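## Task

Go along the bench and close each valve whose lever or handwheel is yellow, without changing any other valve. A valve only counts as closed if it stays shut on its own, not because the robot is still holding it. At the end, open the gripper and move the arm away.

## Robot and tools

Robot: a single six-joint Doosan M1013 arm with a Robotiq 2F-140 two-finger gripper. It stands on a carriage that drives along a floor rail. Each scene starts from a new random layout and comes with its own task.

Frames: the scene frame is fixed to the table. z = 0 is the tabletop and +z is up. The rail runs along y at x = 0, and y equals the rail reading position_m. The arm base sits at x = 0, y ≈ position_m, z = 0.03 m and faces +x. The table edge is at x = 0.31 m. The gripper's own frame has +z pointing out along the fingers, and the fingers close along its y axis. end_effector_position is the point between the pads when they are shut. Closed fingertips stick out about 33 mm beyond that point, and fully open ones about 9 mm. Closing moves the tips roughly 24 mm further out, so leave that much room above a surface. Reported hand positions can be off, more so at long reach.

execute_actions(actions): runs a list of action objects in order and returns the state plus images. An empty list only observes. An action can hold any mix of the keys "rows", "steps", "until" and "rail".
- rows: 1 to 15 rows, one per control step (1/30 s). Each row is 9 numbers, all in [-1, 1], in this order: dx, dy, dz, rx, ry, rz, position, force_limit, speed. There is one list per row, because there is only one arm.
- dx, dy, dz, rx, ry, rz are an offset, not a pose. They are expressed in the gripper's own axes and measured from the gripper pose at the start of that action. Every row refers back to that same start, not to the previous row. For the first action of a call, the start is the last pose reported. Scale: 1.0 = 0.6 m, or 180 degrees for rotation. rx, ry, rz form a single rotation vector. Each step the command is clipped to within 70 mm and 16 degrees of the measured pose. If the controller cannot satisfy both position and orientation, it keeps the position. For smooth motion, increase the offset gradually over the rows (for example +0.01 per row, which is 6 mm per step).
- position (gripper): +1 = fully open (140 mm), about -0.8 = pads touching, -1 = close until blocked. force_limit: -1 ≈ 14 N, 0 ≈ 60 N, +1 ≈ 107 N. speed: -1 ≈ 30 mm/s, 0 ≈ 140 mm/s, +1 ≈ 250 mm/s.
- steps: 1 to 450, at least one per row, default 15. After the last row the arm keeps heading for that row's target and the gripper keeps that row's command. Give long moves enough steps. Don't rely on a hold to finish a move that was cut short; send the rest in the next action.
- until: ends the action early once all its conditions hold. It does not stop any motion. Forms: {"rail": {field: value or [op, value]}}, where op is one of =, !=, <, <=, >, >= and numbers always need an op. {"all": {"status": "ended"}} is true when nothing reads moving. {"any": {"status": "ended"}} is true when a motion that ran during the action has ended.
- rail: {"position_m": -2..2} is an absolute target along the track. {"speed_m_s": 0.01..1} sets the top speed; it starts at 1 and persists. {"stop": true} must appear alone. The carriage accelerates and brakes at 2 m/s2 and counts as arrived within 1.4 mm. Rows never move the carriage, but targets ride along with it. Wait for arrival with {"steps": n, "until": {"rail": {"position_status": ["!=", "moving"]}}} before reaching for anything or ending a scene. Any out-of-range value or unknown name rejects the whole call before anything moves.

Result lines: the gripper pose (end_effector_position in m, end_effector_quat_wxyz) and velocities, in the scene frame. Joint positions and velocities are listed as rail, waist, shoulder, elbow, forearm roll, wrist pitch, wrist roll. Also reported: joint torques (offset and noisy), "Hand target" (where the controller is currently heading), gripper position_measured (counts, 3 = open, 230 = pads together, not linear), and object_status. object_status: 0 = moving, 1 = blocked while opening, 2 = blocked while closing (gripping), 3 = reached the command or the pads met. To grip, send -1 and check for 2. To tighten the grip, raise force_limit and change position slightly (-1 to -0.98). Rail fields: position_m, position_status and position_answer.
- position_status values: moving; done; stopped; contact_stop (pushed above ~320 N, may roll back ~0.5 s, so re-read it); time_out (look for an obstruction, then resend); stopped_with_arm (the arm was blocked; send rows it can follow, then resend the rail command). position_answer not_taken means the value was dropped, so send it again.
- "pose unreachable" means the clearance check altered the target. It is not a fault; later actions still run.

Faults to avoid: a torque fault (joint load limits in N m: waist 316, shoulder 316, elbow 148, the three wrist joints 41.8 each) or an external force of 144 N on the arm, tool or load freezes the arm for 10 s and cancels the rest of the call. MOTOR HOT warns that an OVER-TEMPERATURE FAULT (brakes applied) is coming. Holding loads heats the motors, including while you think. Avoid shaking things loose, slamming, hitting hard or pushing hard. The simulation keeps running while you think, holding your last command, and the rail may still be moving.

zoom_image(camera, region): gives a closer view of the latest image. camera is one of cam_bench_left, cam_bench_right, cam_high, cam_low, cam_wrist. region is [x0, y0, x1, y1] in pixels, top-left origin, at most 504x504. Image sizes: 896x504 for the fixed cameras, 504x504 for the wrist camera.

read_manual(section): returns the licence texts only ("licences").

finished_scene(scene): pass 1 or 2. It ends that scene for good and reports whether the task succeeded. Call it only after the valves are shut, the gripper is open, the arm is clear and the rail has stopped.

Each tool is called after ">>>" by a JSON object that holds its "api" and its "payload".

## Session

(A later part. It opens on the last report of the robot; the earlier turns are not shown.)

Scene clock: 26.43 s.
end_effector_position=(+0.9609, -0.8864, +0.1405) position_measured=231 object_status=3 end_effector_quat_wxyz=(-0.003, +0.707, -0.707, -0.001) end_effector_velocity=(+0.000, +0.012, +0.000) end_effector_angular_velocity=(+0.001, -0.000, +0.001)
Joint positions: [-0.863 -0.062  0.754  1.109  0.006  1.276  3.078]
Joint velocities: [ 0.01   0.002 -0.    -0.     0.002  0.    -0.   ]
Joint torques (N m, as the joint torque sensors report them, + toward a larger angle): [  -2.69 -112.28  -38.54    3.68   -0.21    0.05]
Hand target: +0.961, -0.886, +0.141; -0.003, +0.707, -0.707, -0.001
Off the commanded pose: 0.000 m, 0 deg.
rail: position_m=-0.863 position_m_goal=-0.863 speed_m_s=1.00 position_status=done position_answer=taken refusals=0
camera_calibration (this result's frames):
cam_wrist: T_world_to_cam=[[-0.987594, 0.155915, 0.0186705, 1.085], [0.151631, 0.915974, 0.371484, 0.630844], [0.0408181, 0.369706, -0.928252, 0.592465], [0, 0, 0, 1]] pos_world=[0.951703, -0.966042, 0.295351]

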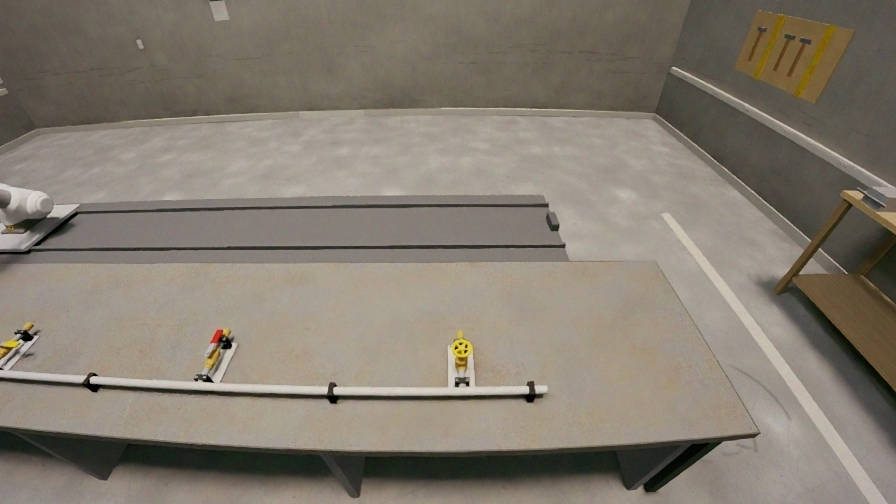

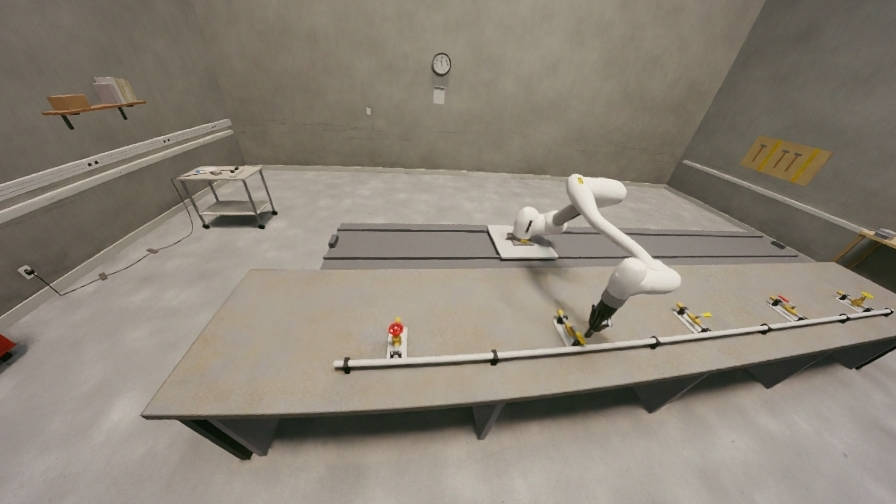

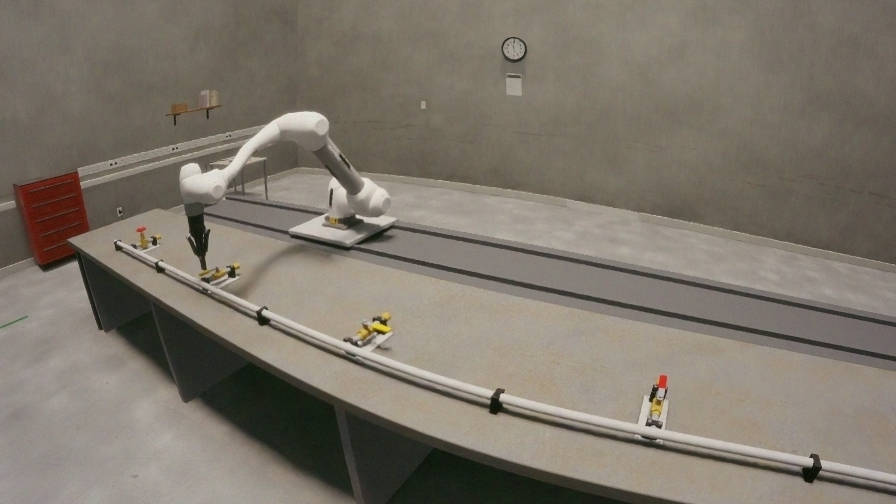

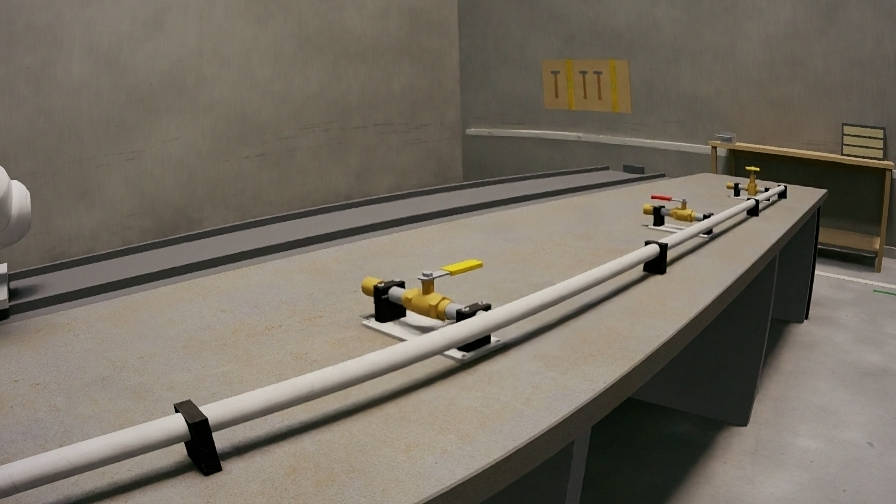

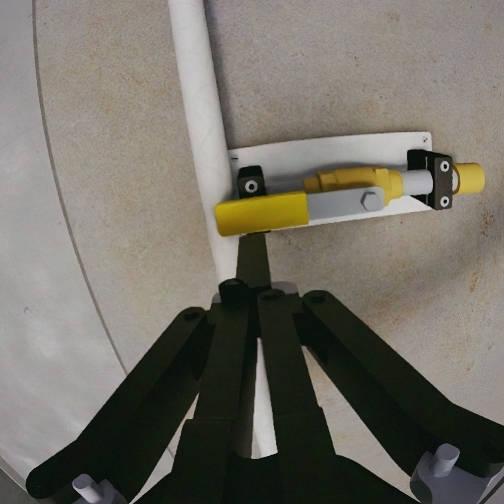

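>>> {"api": "execute_actions", "payload": {"actions": [{"rows":[[-0.006,0.0005,0.003,0,0,0,-0.85,-0.5,0],[-0.014,0.001,0.008,0,0,0,-0.85,-0.5,0],[-0.021,0.0015,0.015,0,0,0,-0.85,-0.5,0],[-0.024,0.0015,0.024,0,0,0,-0.85,-0.5,0],[-0.024,0.0015,0.034,0,0,0,-0.85,-0.5,0],[-0.024,0.0015,0.044,0,0,0,-0.85,-0.5,0],[-0.024,0.0015,0.052,0,0,0,-0.85,-0.5,0],[-0.024,0.0015,0.057,0,0,0,-0.85,-0.5,0],[-0.024,0.0015,0.059,0,0,0,-0.85,-0.5,0]],"steps":13}]}}

>>> {"api": "zoom_image", "payload": {"camera": "cam_high", "region": [170, 230, 270, 310]}}

Scene clock: 27.37 s.
end_effector_position=(+0.9600, -0.8715, +0.1063) position_measured=231 object_status=3 end_effector_quat_wxyz=(-0.003, +0.707, -0.707, -0.001) end_effector_velocity=(+0.002, +0.001, -0.014) end_effector_angular_velocity=(-0.000, -0.005, -0.000)
Joint positions: [-0.863 -0.047  0.771  1.143  0.006  1.225  3.093]
Joint velocities: [ 0.     0.001  0.008  0.011 -0.    -0.024  0.001]
Joint torques (N m, as the joint torque sensors report them, + toward a larger angle): [   2.37 -115.15  -38.5     3.86   -0.21    0.1 ]
Hand target: +0.960, -0.871, +0.105; -0.003, +0.707, -0.707, -0.001
Off the commanded pose: 0.001 m, 0 deg.
rail: position_m=-0.863 position_m_goal=-0.863 speed_m_s=1.00 position_status=done position_answer=taken refusals=0
camera_calibration (this result's frames):
cam_wrist: T_world_to_cam=[[-0.987588, 0.155938, 0.0188155, 1.08245], [0.151706, 0.915957, 0.371494, 0.630006], [0.0406959, 0.369737, -0.928245, 0.555368], [0, 0, 0, 1]] pos_world=[0.950839, -0.951194, 0.261108]

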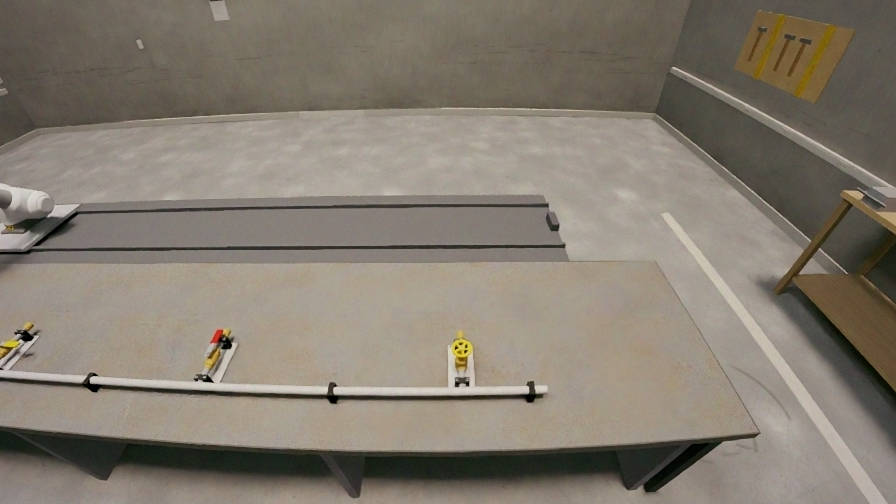

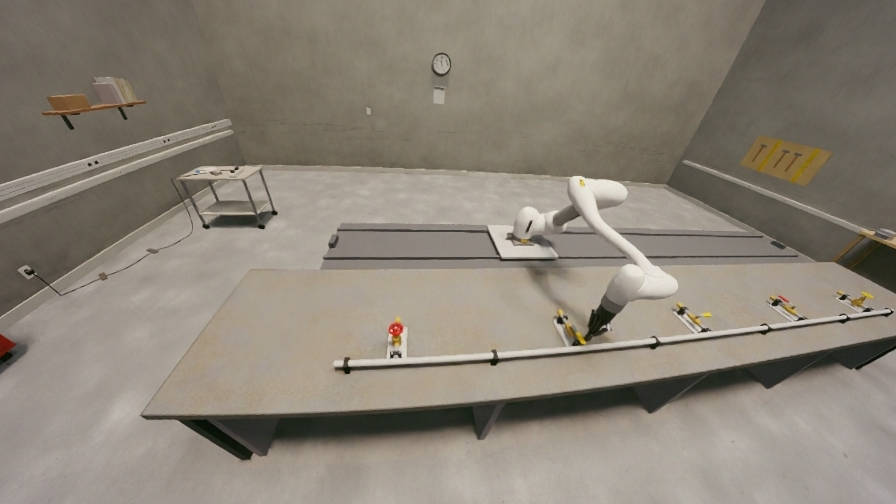

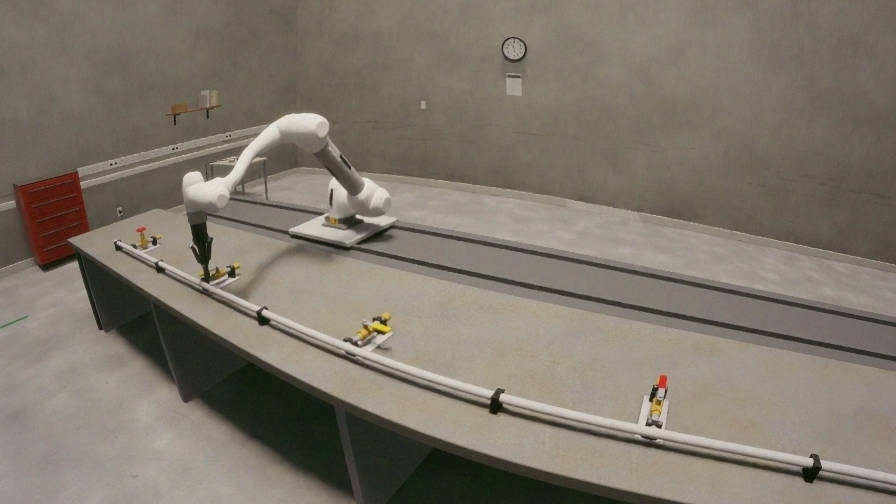

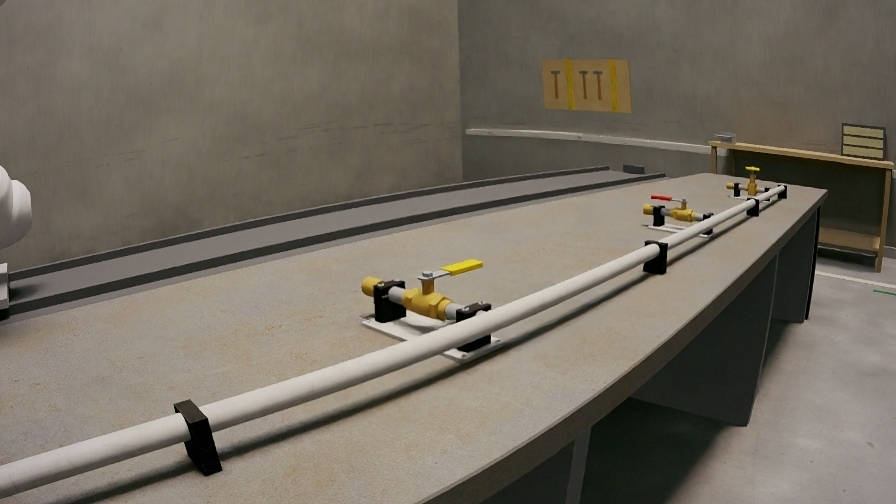

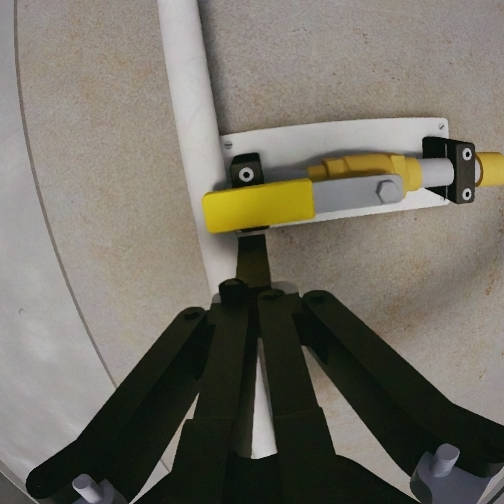

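Region (170, 230, 270, 310) of cam_high's 896x504 image, scaled by 5.040, with more detail than that image has; it fills the top 403 rows of this view, and the rest is white.

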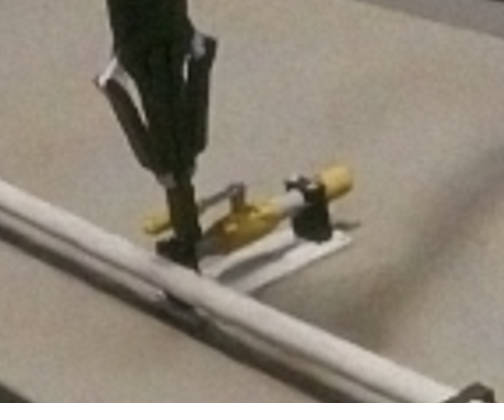

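>>> {"api": "execute_actions", "payload": {"actions": [{"rows":[[0.004,0,0.003,0,0,0,-0.85,-0.5,0],[0.008,0,0.003,0,0,0,-0.85,-0.5,0],[0.0115,0,0.003,0,0,0,-0.85,-0.5,0],[0.014,0,0.003,0,0,0,-0.85,-0.5,0]],"steps":5}]}}

>>> {"api": "execute_actions", "payload": {"actions": []}}

Scene clock: 27.73 s.
end_effector_position=(+0.9600, -0.8768, +0.1046) position_measured=231 object_status=3 end_effector_quat_wxyz=(-0.003, +0.707, -0.707, -0.001) end_effector_velocity=(-0.000, -0.045, -0.002) end_effector_angular_velocity=(-0.000, +0.000, -0.002)
Joint positions: [-0.863 -0.052  0.773  1.144  0.006  1.223  3.087]
Joint velocities: [ 0.    -0.047  0.002  0.    -0.    -0.001 -0.045]
Joint torques (N m, as the joint torque sensors report them, + toward a larger angle): [   4.6  -114.94  -38.07    3.74   -0.31    0.15]
Hand target: +0.960, -0.880, +0.104; -0.003, +0.707, -0.707, -0.001
Off the commanded pose: 0.003 m, 0 deg.
rail: position_m=-0.863 position_m_goal=-0.863 speed_m_s=1.00 position_status=done position_answer=taken refusals=0
camera_calibration (this result's frames):
cam_wrist: T_world_to_cam=[[-0.987614, 0.155771, 0.0188058, 1.08317], [0.151548, 0.91599, 0.371478, 0.635596], [0.0406397, 0.369727, -0.928251, 0.555743], [0, 0, 0, 1]] pos_world=[0.950844, -0.956399, 0.259389]

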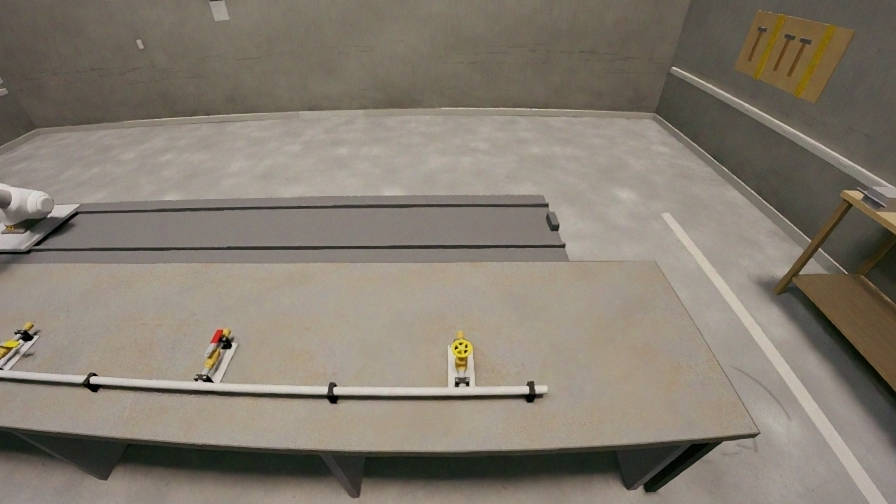

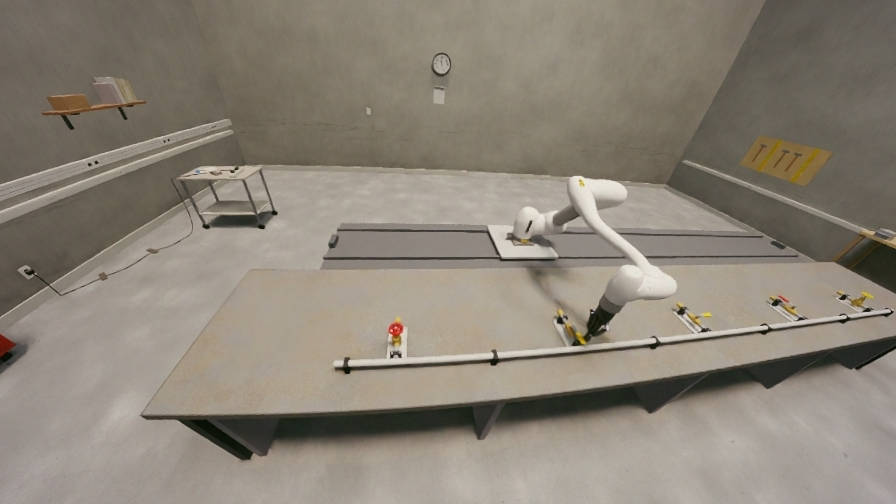

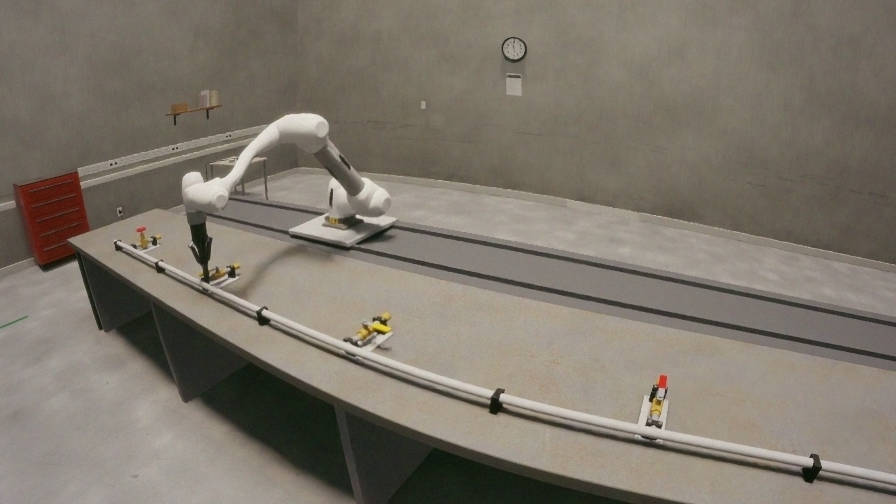

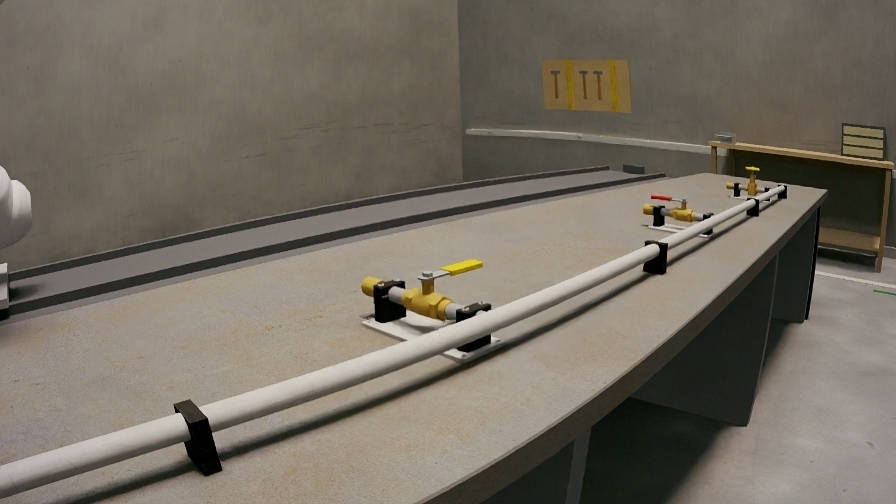

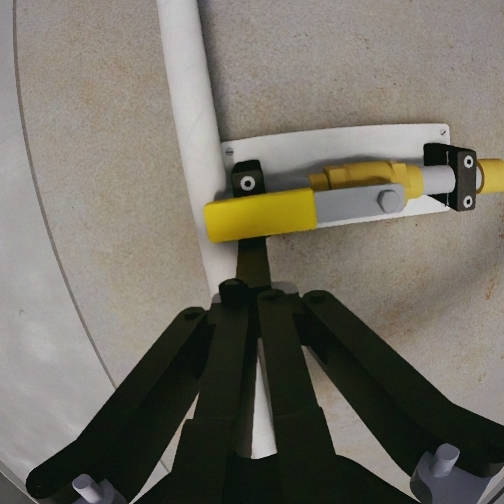

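Scene clock: 27.73 s.
end_effector_position=(+0.9600, -0.8768, +0.1046) position_measured=231 object_status=3 end_effector_quat_wxyz=(-0.003, +0.707, -0.707, -0.001) end_effector_velocity=(-0.000, -0.045, -0.002) end_effector_angular_velocity=(-0.000, +0.000, -0.002)
Joint positions: [-0.863 -0.052  0.773  1.144  0.006  1.223  3.087]
Joint velocities: [ 0.    -0.047  0.002  0.    -0.    -0.001 -0.045]
Joint torques (N m, as the joint torque sensors report them, + toward a larger angle): [   4.6  -114.94  -38.07    3.74   -0.31    0.15]
Hand target: +0.960, -0.880, +0.104; -0.003, +0.707, -0.707, -0.001
Off the commanded pose: 0.003 m, 0 deg.
rail: position_m=-0.863 position_m_goal=-0.863 speed_m_s=1.00 position_status=done position_answer=taken refusals=0
camera_calibration (this result's frames):
cam_wrist: T_world_to_cam=[[-0.987614, 0.155771, 0.0188058, 1.08317], [0.151548, 0.91599, 0.371478, 0.635596], [0.0406397, 0.369727, -0.928251, 0.555743], [0, 0, 0, 1]] pos_world=[0.950844, -0.956399, 0.259389]

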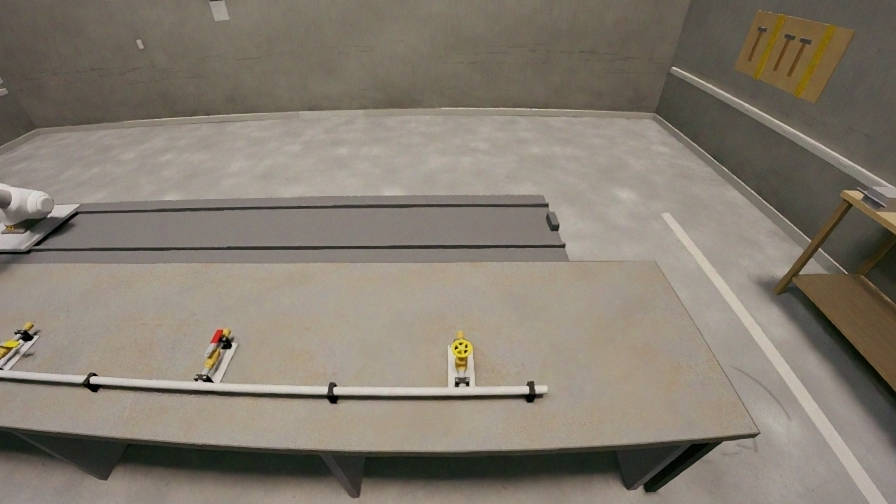

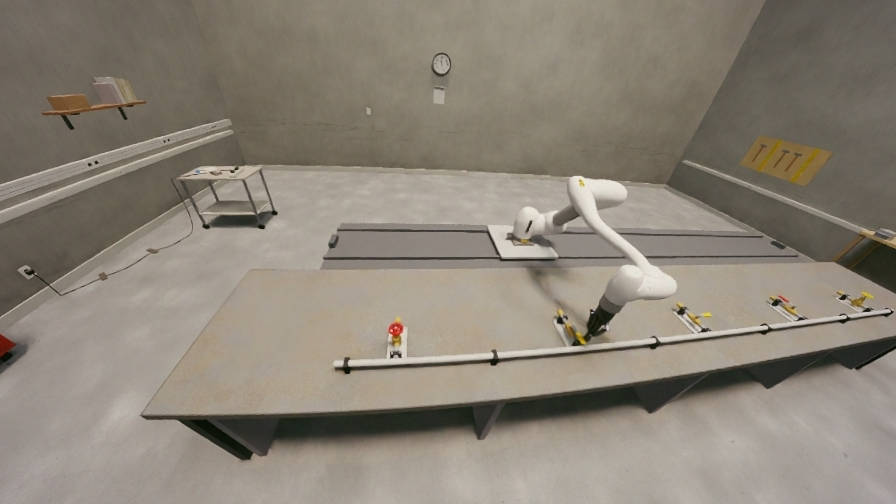

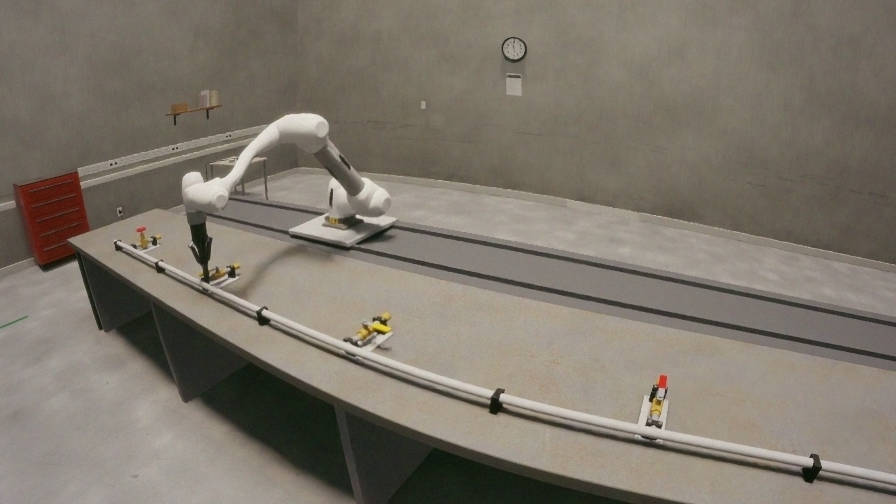

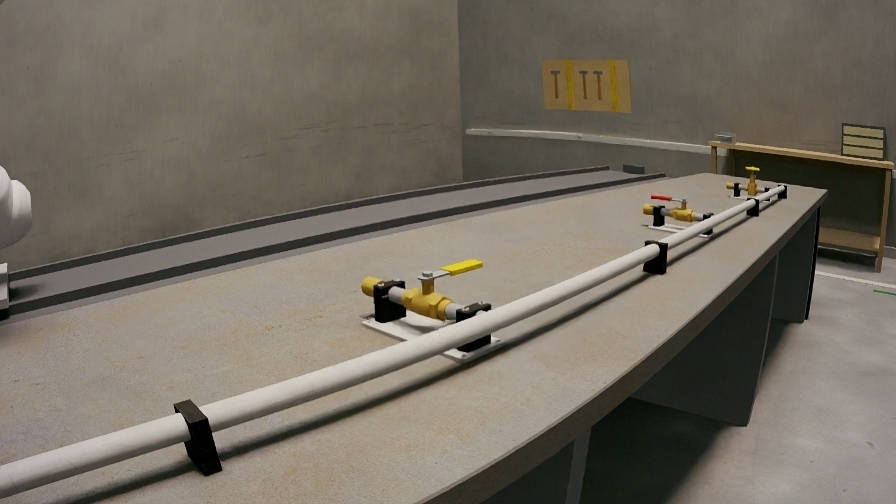

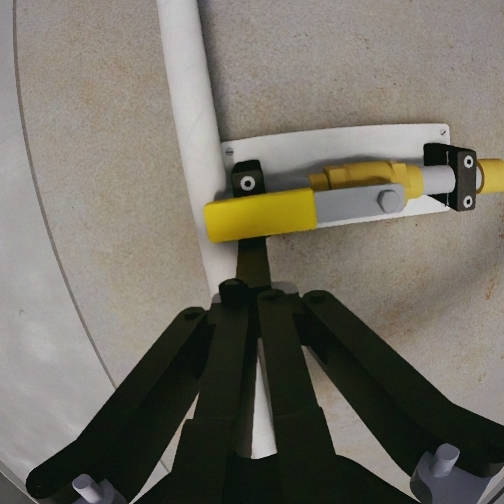

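The fingertip now sits behind the lever's upper edge. I'll check the torques once the arm has settled, to confirm the lever gives way in this direction.

>>> {"api": "execute_actions", "payload": {"actions": [{"rows":[[0.0085,0,0,0,0,0,-0.85,-0.5,0]],"steps":4}]}}

Scene clock: 27.93 s.
end_effector_position=(+0.9600, -0.8808, +0.1044) position_measured=231 object_status=3 end_effector_quat_wxyz=(-0.003, +0.707, -0.707, -0.001) end_effector_velocity=(-0.000, -0.005, +0.000) end_effector_angular_velocity=(+0.004, -0.000, +0.001)
Joint positions: [-0.863 -0.057  0.773  1.144  0.006  1.223  3.083]
Joint velocities: [ 0.001 -0.007  0.     0.     0.004 -0.    -0.01 ]
Joint torques (N m, as the joint torque sensors report them, + toward a larger angle): [ -15.94 -111.6   -38.19   -1.81   -0.54    0.07]
Hand target: +0.960, -0.882, +0.105; -0.003, +0.707, -0.707, -0.001
Off the commanded pose: 0.001 m, 0 deg.
rail: position_m=-0.863 position_m_goal=-0.863 speed_m_s=1.00 position_status=done position_answer=taken refusals=0
camera_calibration (this result's frames):
cam_wrist: T_world_to_cam=[[-0.987633, 0.155641, 0.0188931, 1.08365], [0.151447, 0.915895, 0.371752, 0.639366], [0.0405556, 0.370016, -0.92814, 0.557443], [0, 0, 0, 1]] pos_world=[0.950807, -0.960514, 0.259227]

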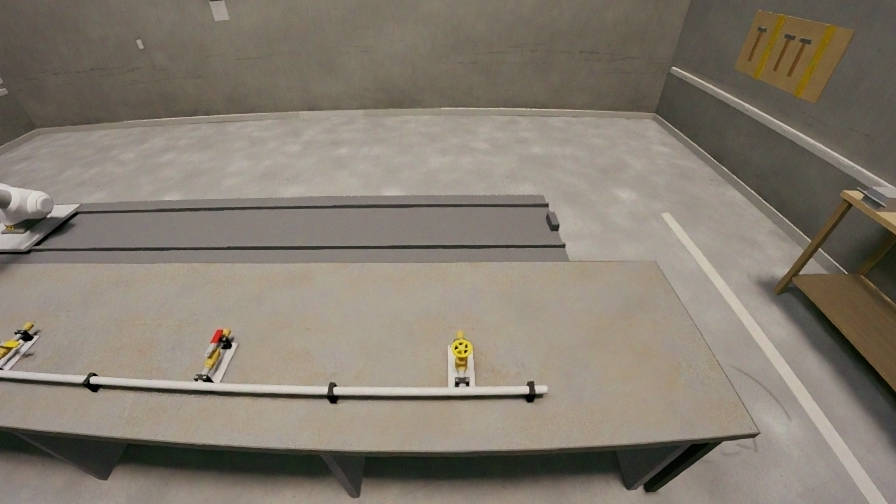

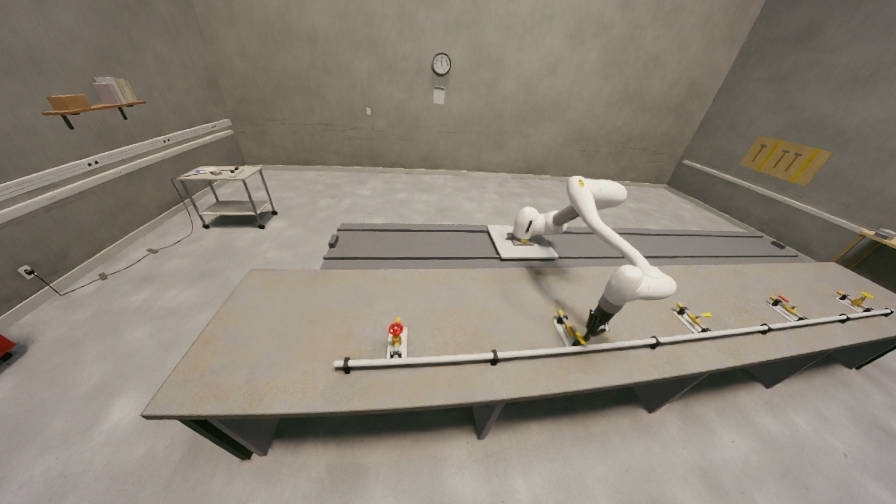

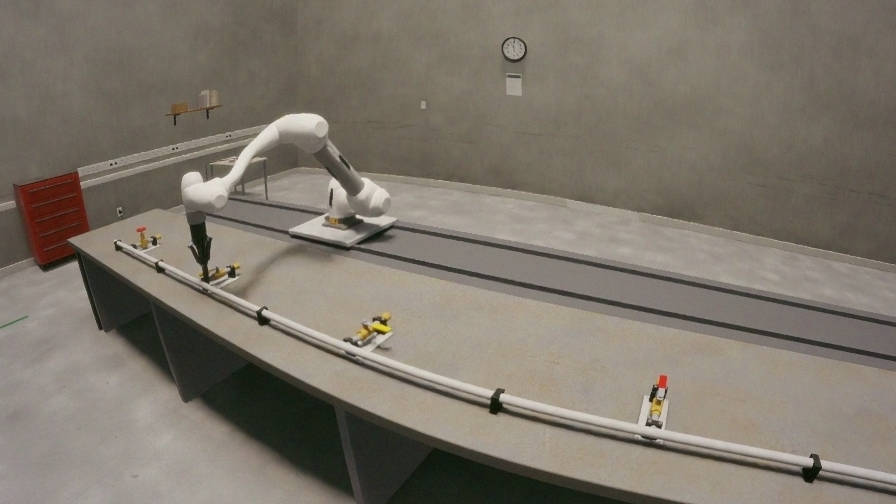

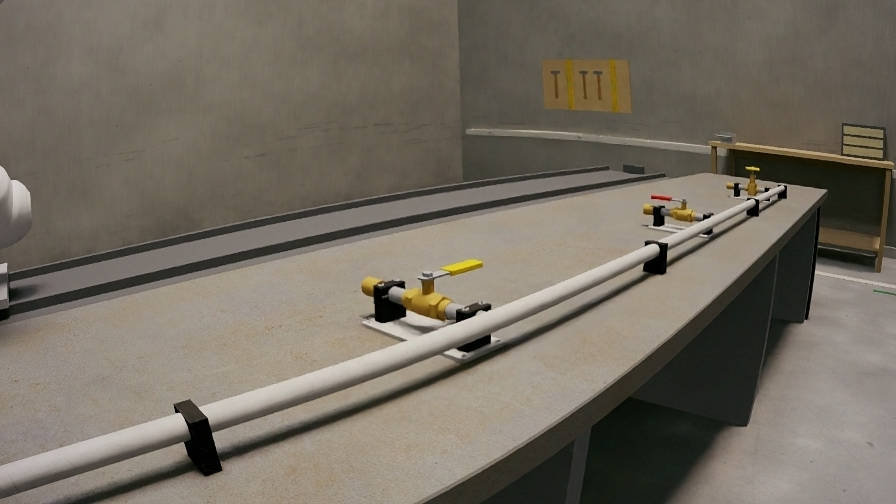

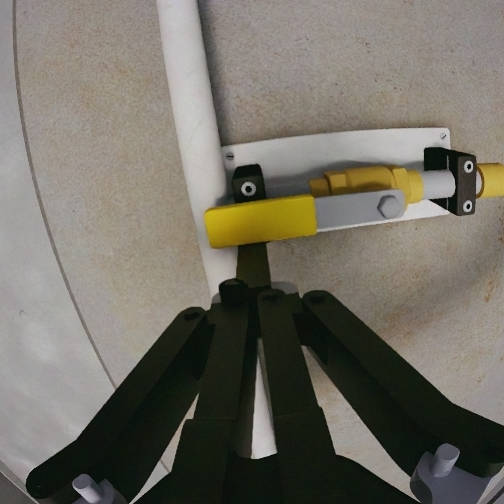

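>>> {"api": "execute_actions", "payload": {"actions": [{"rows":[[0.0055,0,0,0,0,0,-0.85,-0.5,0]],"steps":4}]}}

Scene clock: 28.10 s.
end_effector_position=(+0.9599, -0.8830, +0.1044) position_measured=231 object_status=3 end_effector_quat_wxyz=(-0.003, +0.707, -0.707, -0.001) end_effector_velocity=(+0.000, -0.010, -0.000) end_effector_angular_velocity=(-0.000, -0.001, +0.000)
Joint positions: [-0.863 -0.059  0.773  1.144  0.007  1.223  3.08 ]
Joint velocities: [ 0.    -0.01   0.    -0.     0.    -0.001 -0.011]
Joint torques (N m, as the joint torque sensors report them, + toward a larger angle): [ -17.46 -112.67  -33.59   -4.76    2.12    0.26]
Hand target: +0.960, -0.884, +0.104; -0.003, +0.707, -0.707, -0.001
Off the commanded pose: 0.001 m, 0 deg.
rail: position_m=-0.863 position_m_goal=-0.863 speed_m_s=1.00 position_status=done position_answer=taken refusals=0
camera_calibration (this result's frames):
cam_wrist: T_world_to_cam=[[-0.987633, 0.155632, 0.0189655, 1.08393], [0.151452, 0.915765, 0.372071, 0.641226], [0.0405384, 0.370342, -0.928011, 0.55847], [0, 0, 0, 1]] pos_world=[0.950769, -0.962732, 0.259127]

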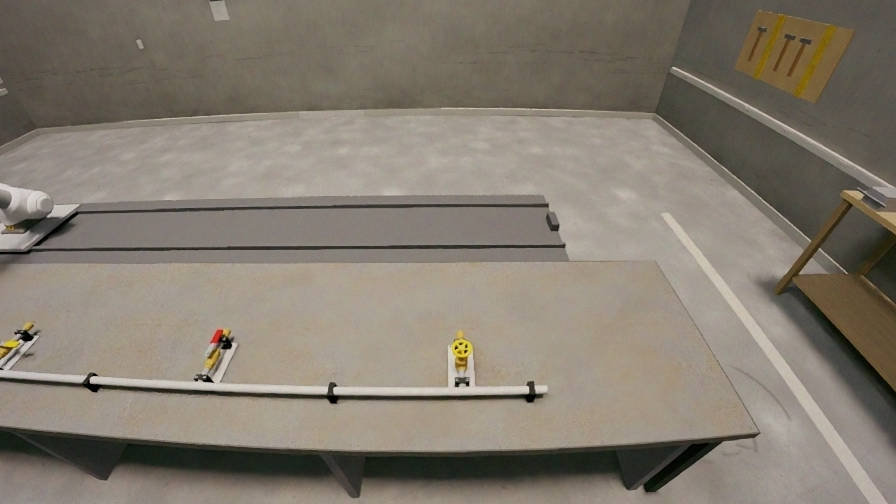

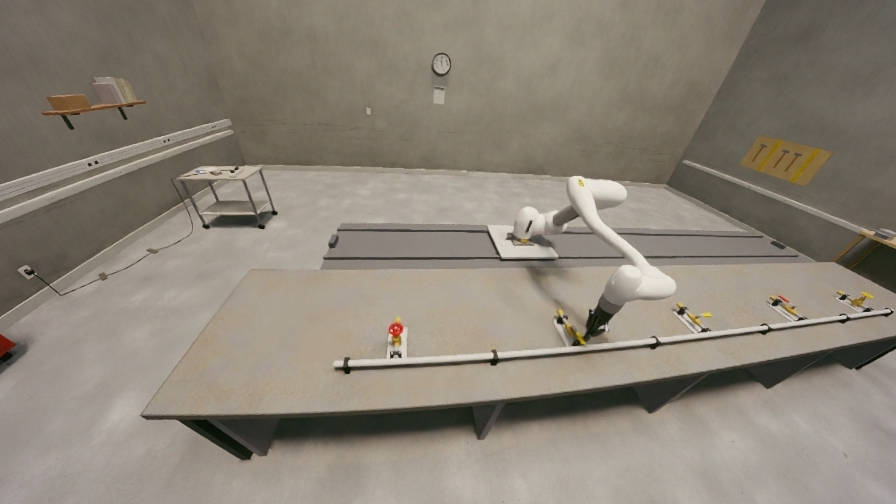

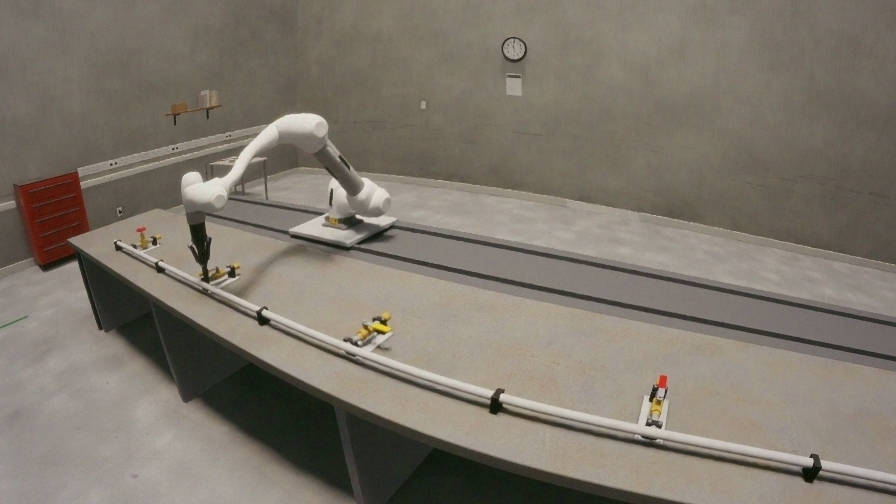

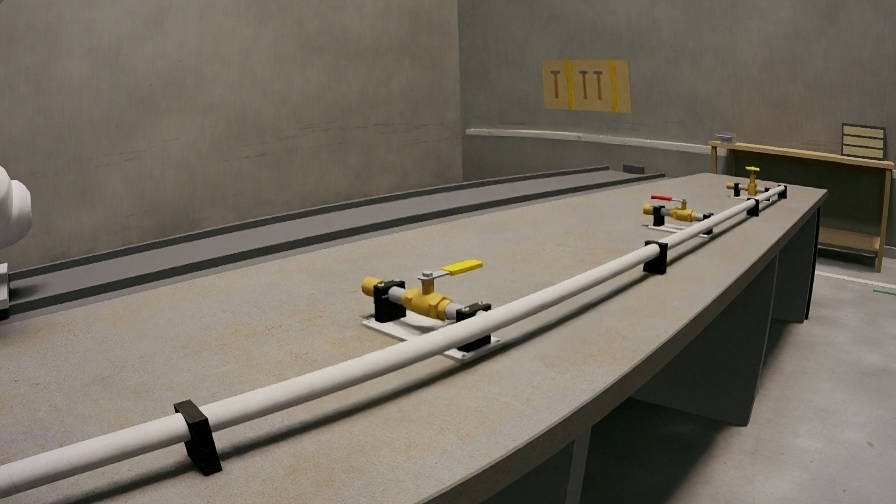

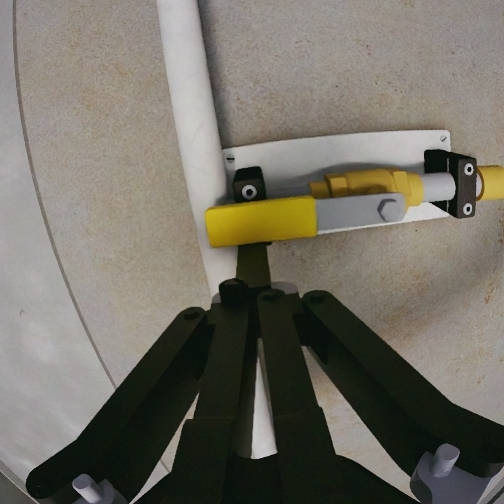

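>>> {"api": "execute_actions", "payload": {"actions": [{"rows":[[0.008,-0.0015,0,0,0,0,-0.85,-0.5,0],[0.018,-0.0035,0,0,0,0,-0.85,-0.5,0],[0.031,-0.005,0,0,0,0,-0.85,-0.5,0],[0.047,-0.004,0,0,0,0,-0.85,-0.5,0],[0.064,0,0,0,0,0,-0.85,-0.5,0],[0.082,0.005,0,0,0,0,-0.85,-0.5,0],[0.099,0.0133,0,0,0,0,-0.85,-0.5,0],[0.113,0.025,0,0,0,0,-0.85,-0.5,0],[0.124,0.039,0,0,0,0,-0.85,-0.5,0],[0.134,0.054,0,0,0,0,-0.85,-0.5,0],[0.142,0.069,0,0,0,0,-0.85,-0.5,0],[0.147,0.082,0,0,0,0,-0.85,-0.5,0],[0.150,0.092,0,0,0,0,-0.85,-0.5,0],[0.152,0.099,0,0,0,0,-0.85,-0.5,0],[0.1525,0.104,0,0,0,0,-0.85,-0.5,0]],"steps":21}]}}

Scene clock: 29.10 s.
end_effector_position=(+0.8982, -0.9742, +0.1036) position_measured=232 object_status=3 end_effector_quat_wxyz=(-0.003, +0.707, -0.707, -0.001) end_effector_velocity=(-0.010, -0.003, +0.000) end_effector_angular_velocity=(+0.005, -0.005, -0.000)
Joint positions: [-0.863 -0.164  0.686  1.301  0.007  1.153  2.975]
Joint velocities: [ 0.    -0.007 -0.018  0.031  0.006 -0.018 -0.009]
Joint torques (N m, as the joint torque sensors report them, + toward a larger angle): [ -14.49 -104.63  -28.42   -2.89    5.72    0.09]
Hand target: +0.897, -0.975, +0.104; -0.003, +0.707, -0.707, -0.001
Off the commanded pose: 0.001 m, 0 deg.
rail: position_m=-0.863 position_m_goal=-0.863 speed_m_s=1.00 position_status=done position_answer=taken refusals=0
camera_calibration (this result's frames):
cam_wrist: T_world_to_cam=[[-0.98763, 0.155609, 0.0193313, 1.03708], [0.151577, 0.915847, 0.371819, 0.734348], [0.0401539, 0.37015, -0.928104, 0.594203], [0, 0, 0, 1]] pos_world=[0.889082, -1.05387, 0.258389]

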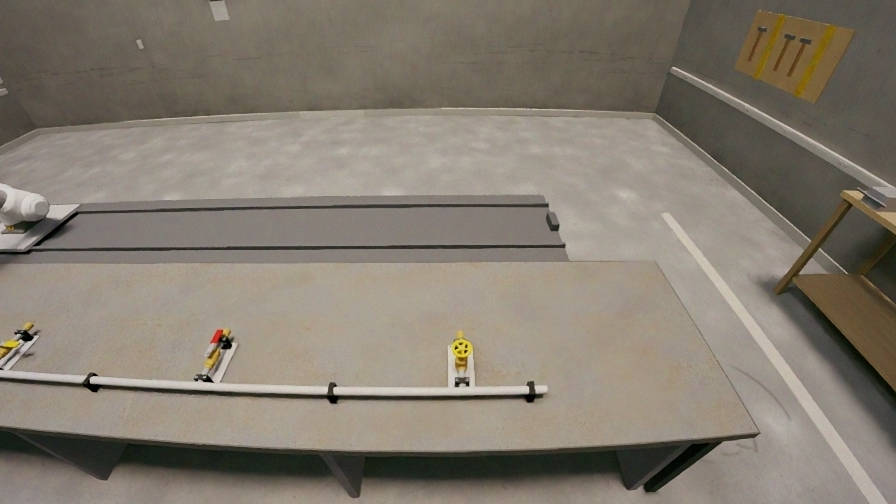

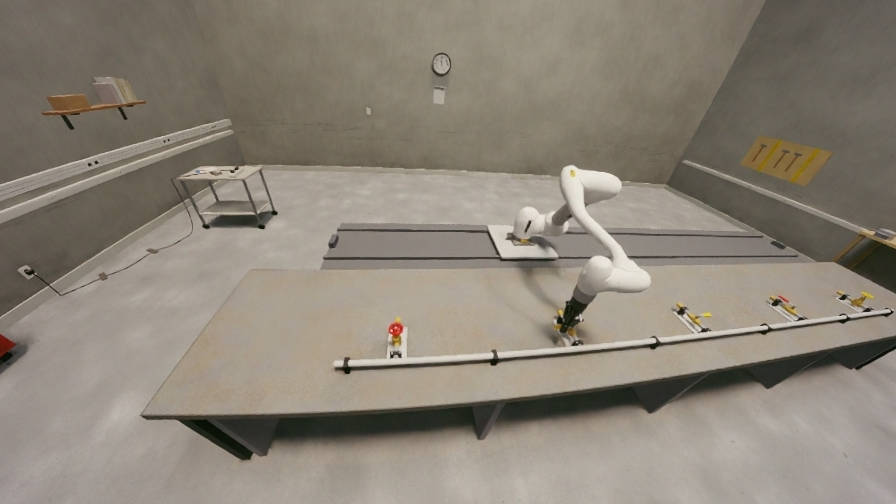

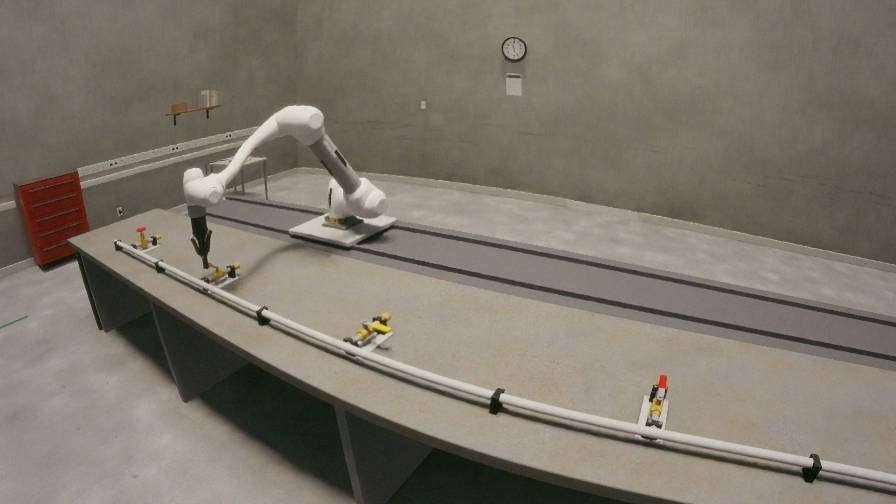

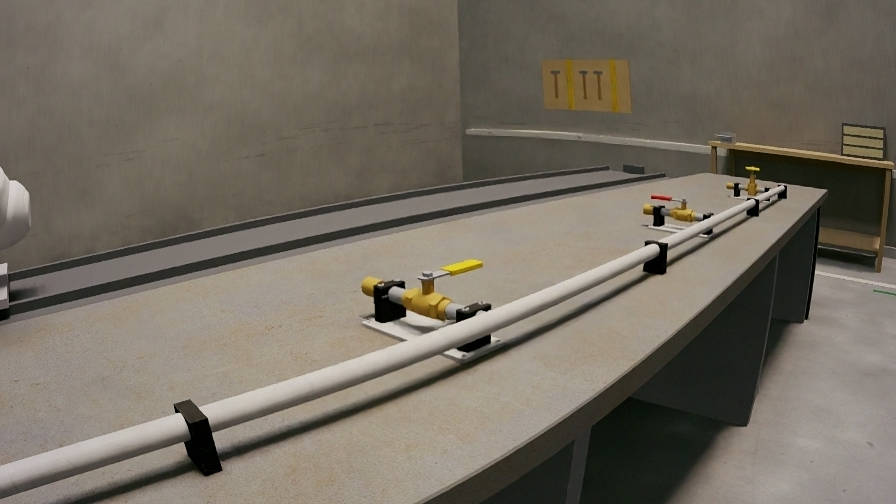

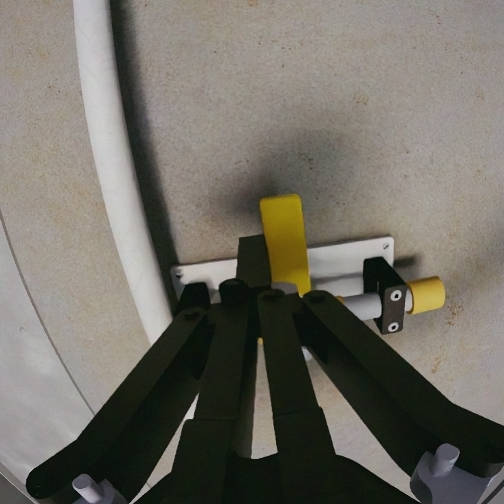

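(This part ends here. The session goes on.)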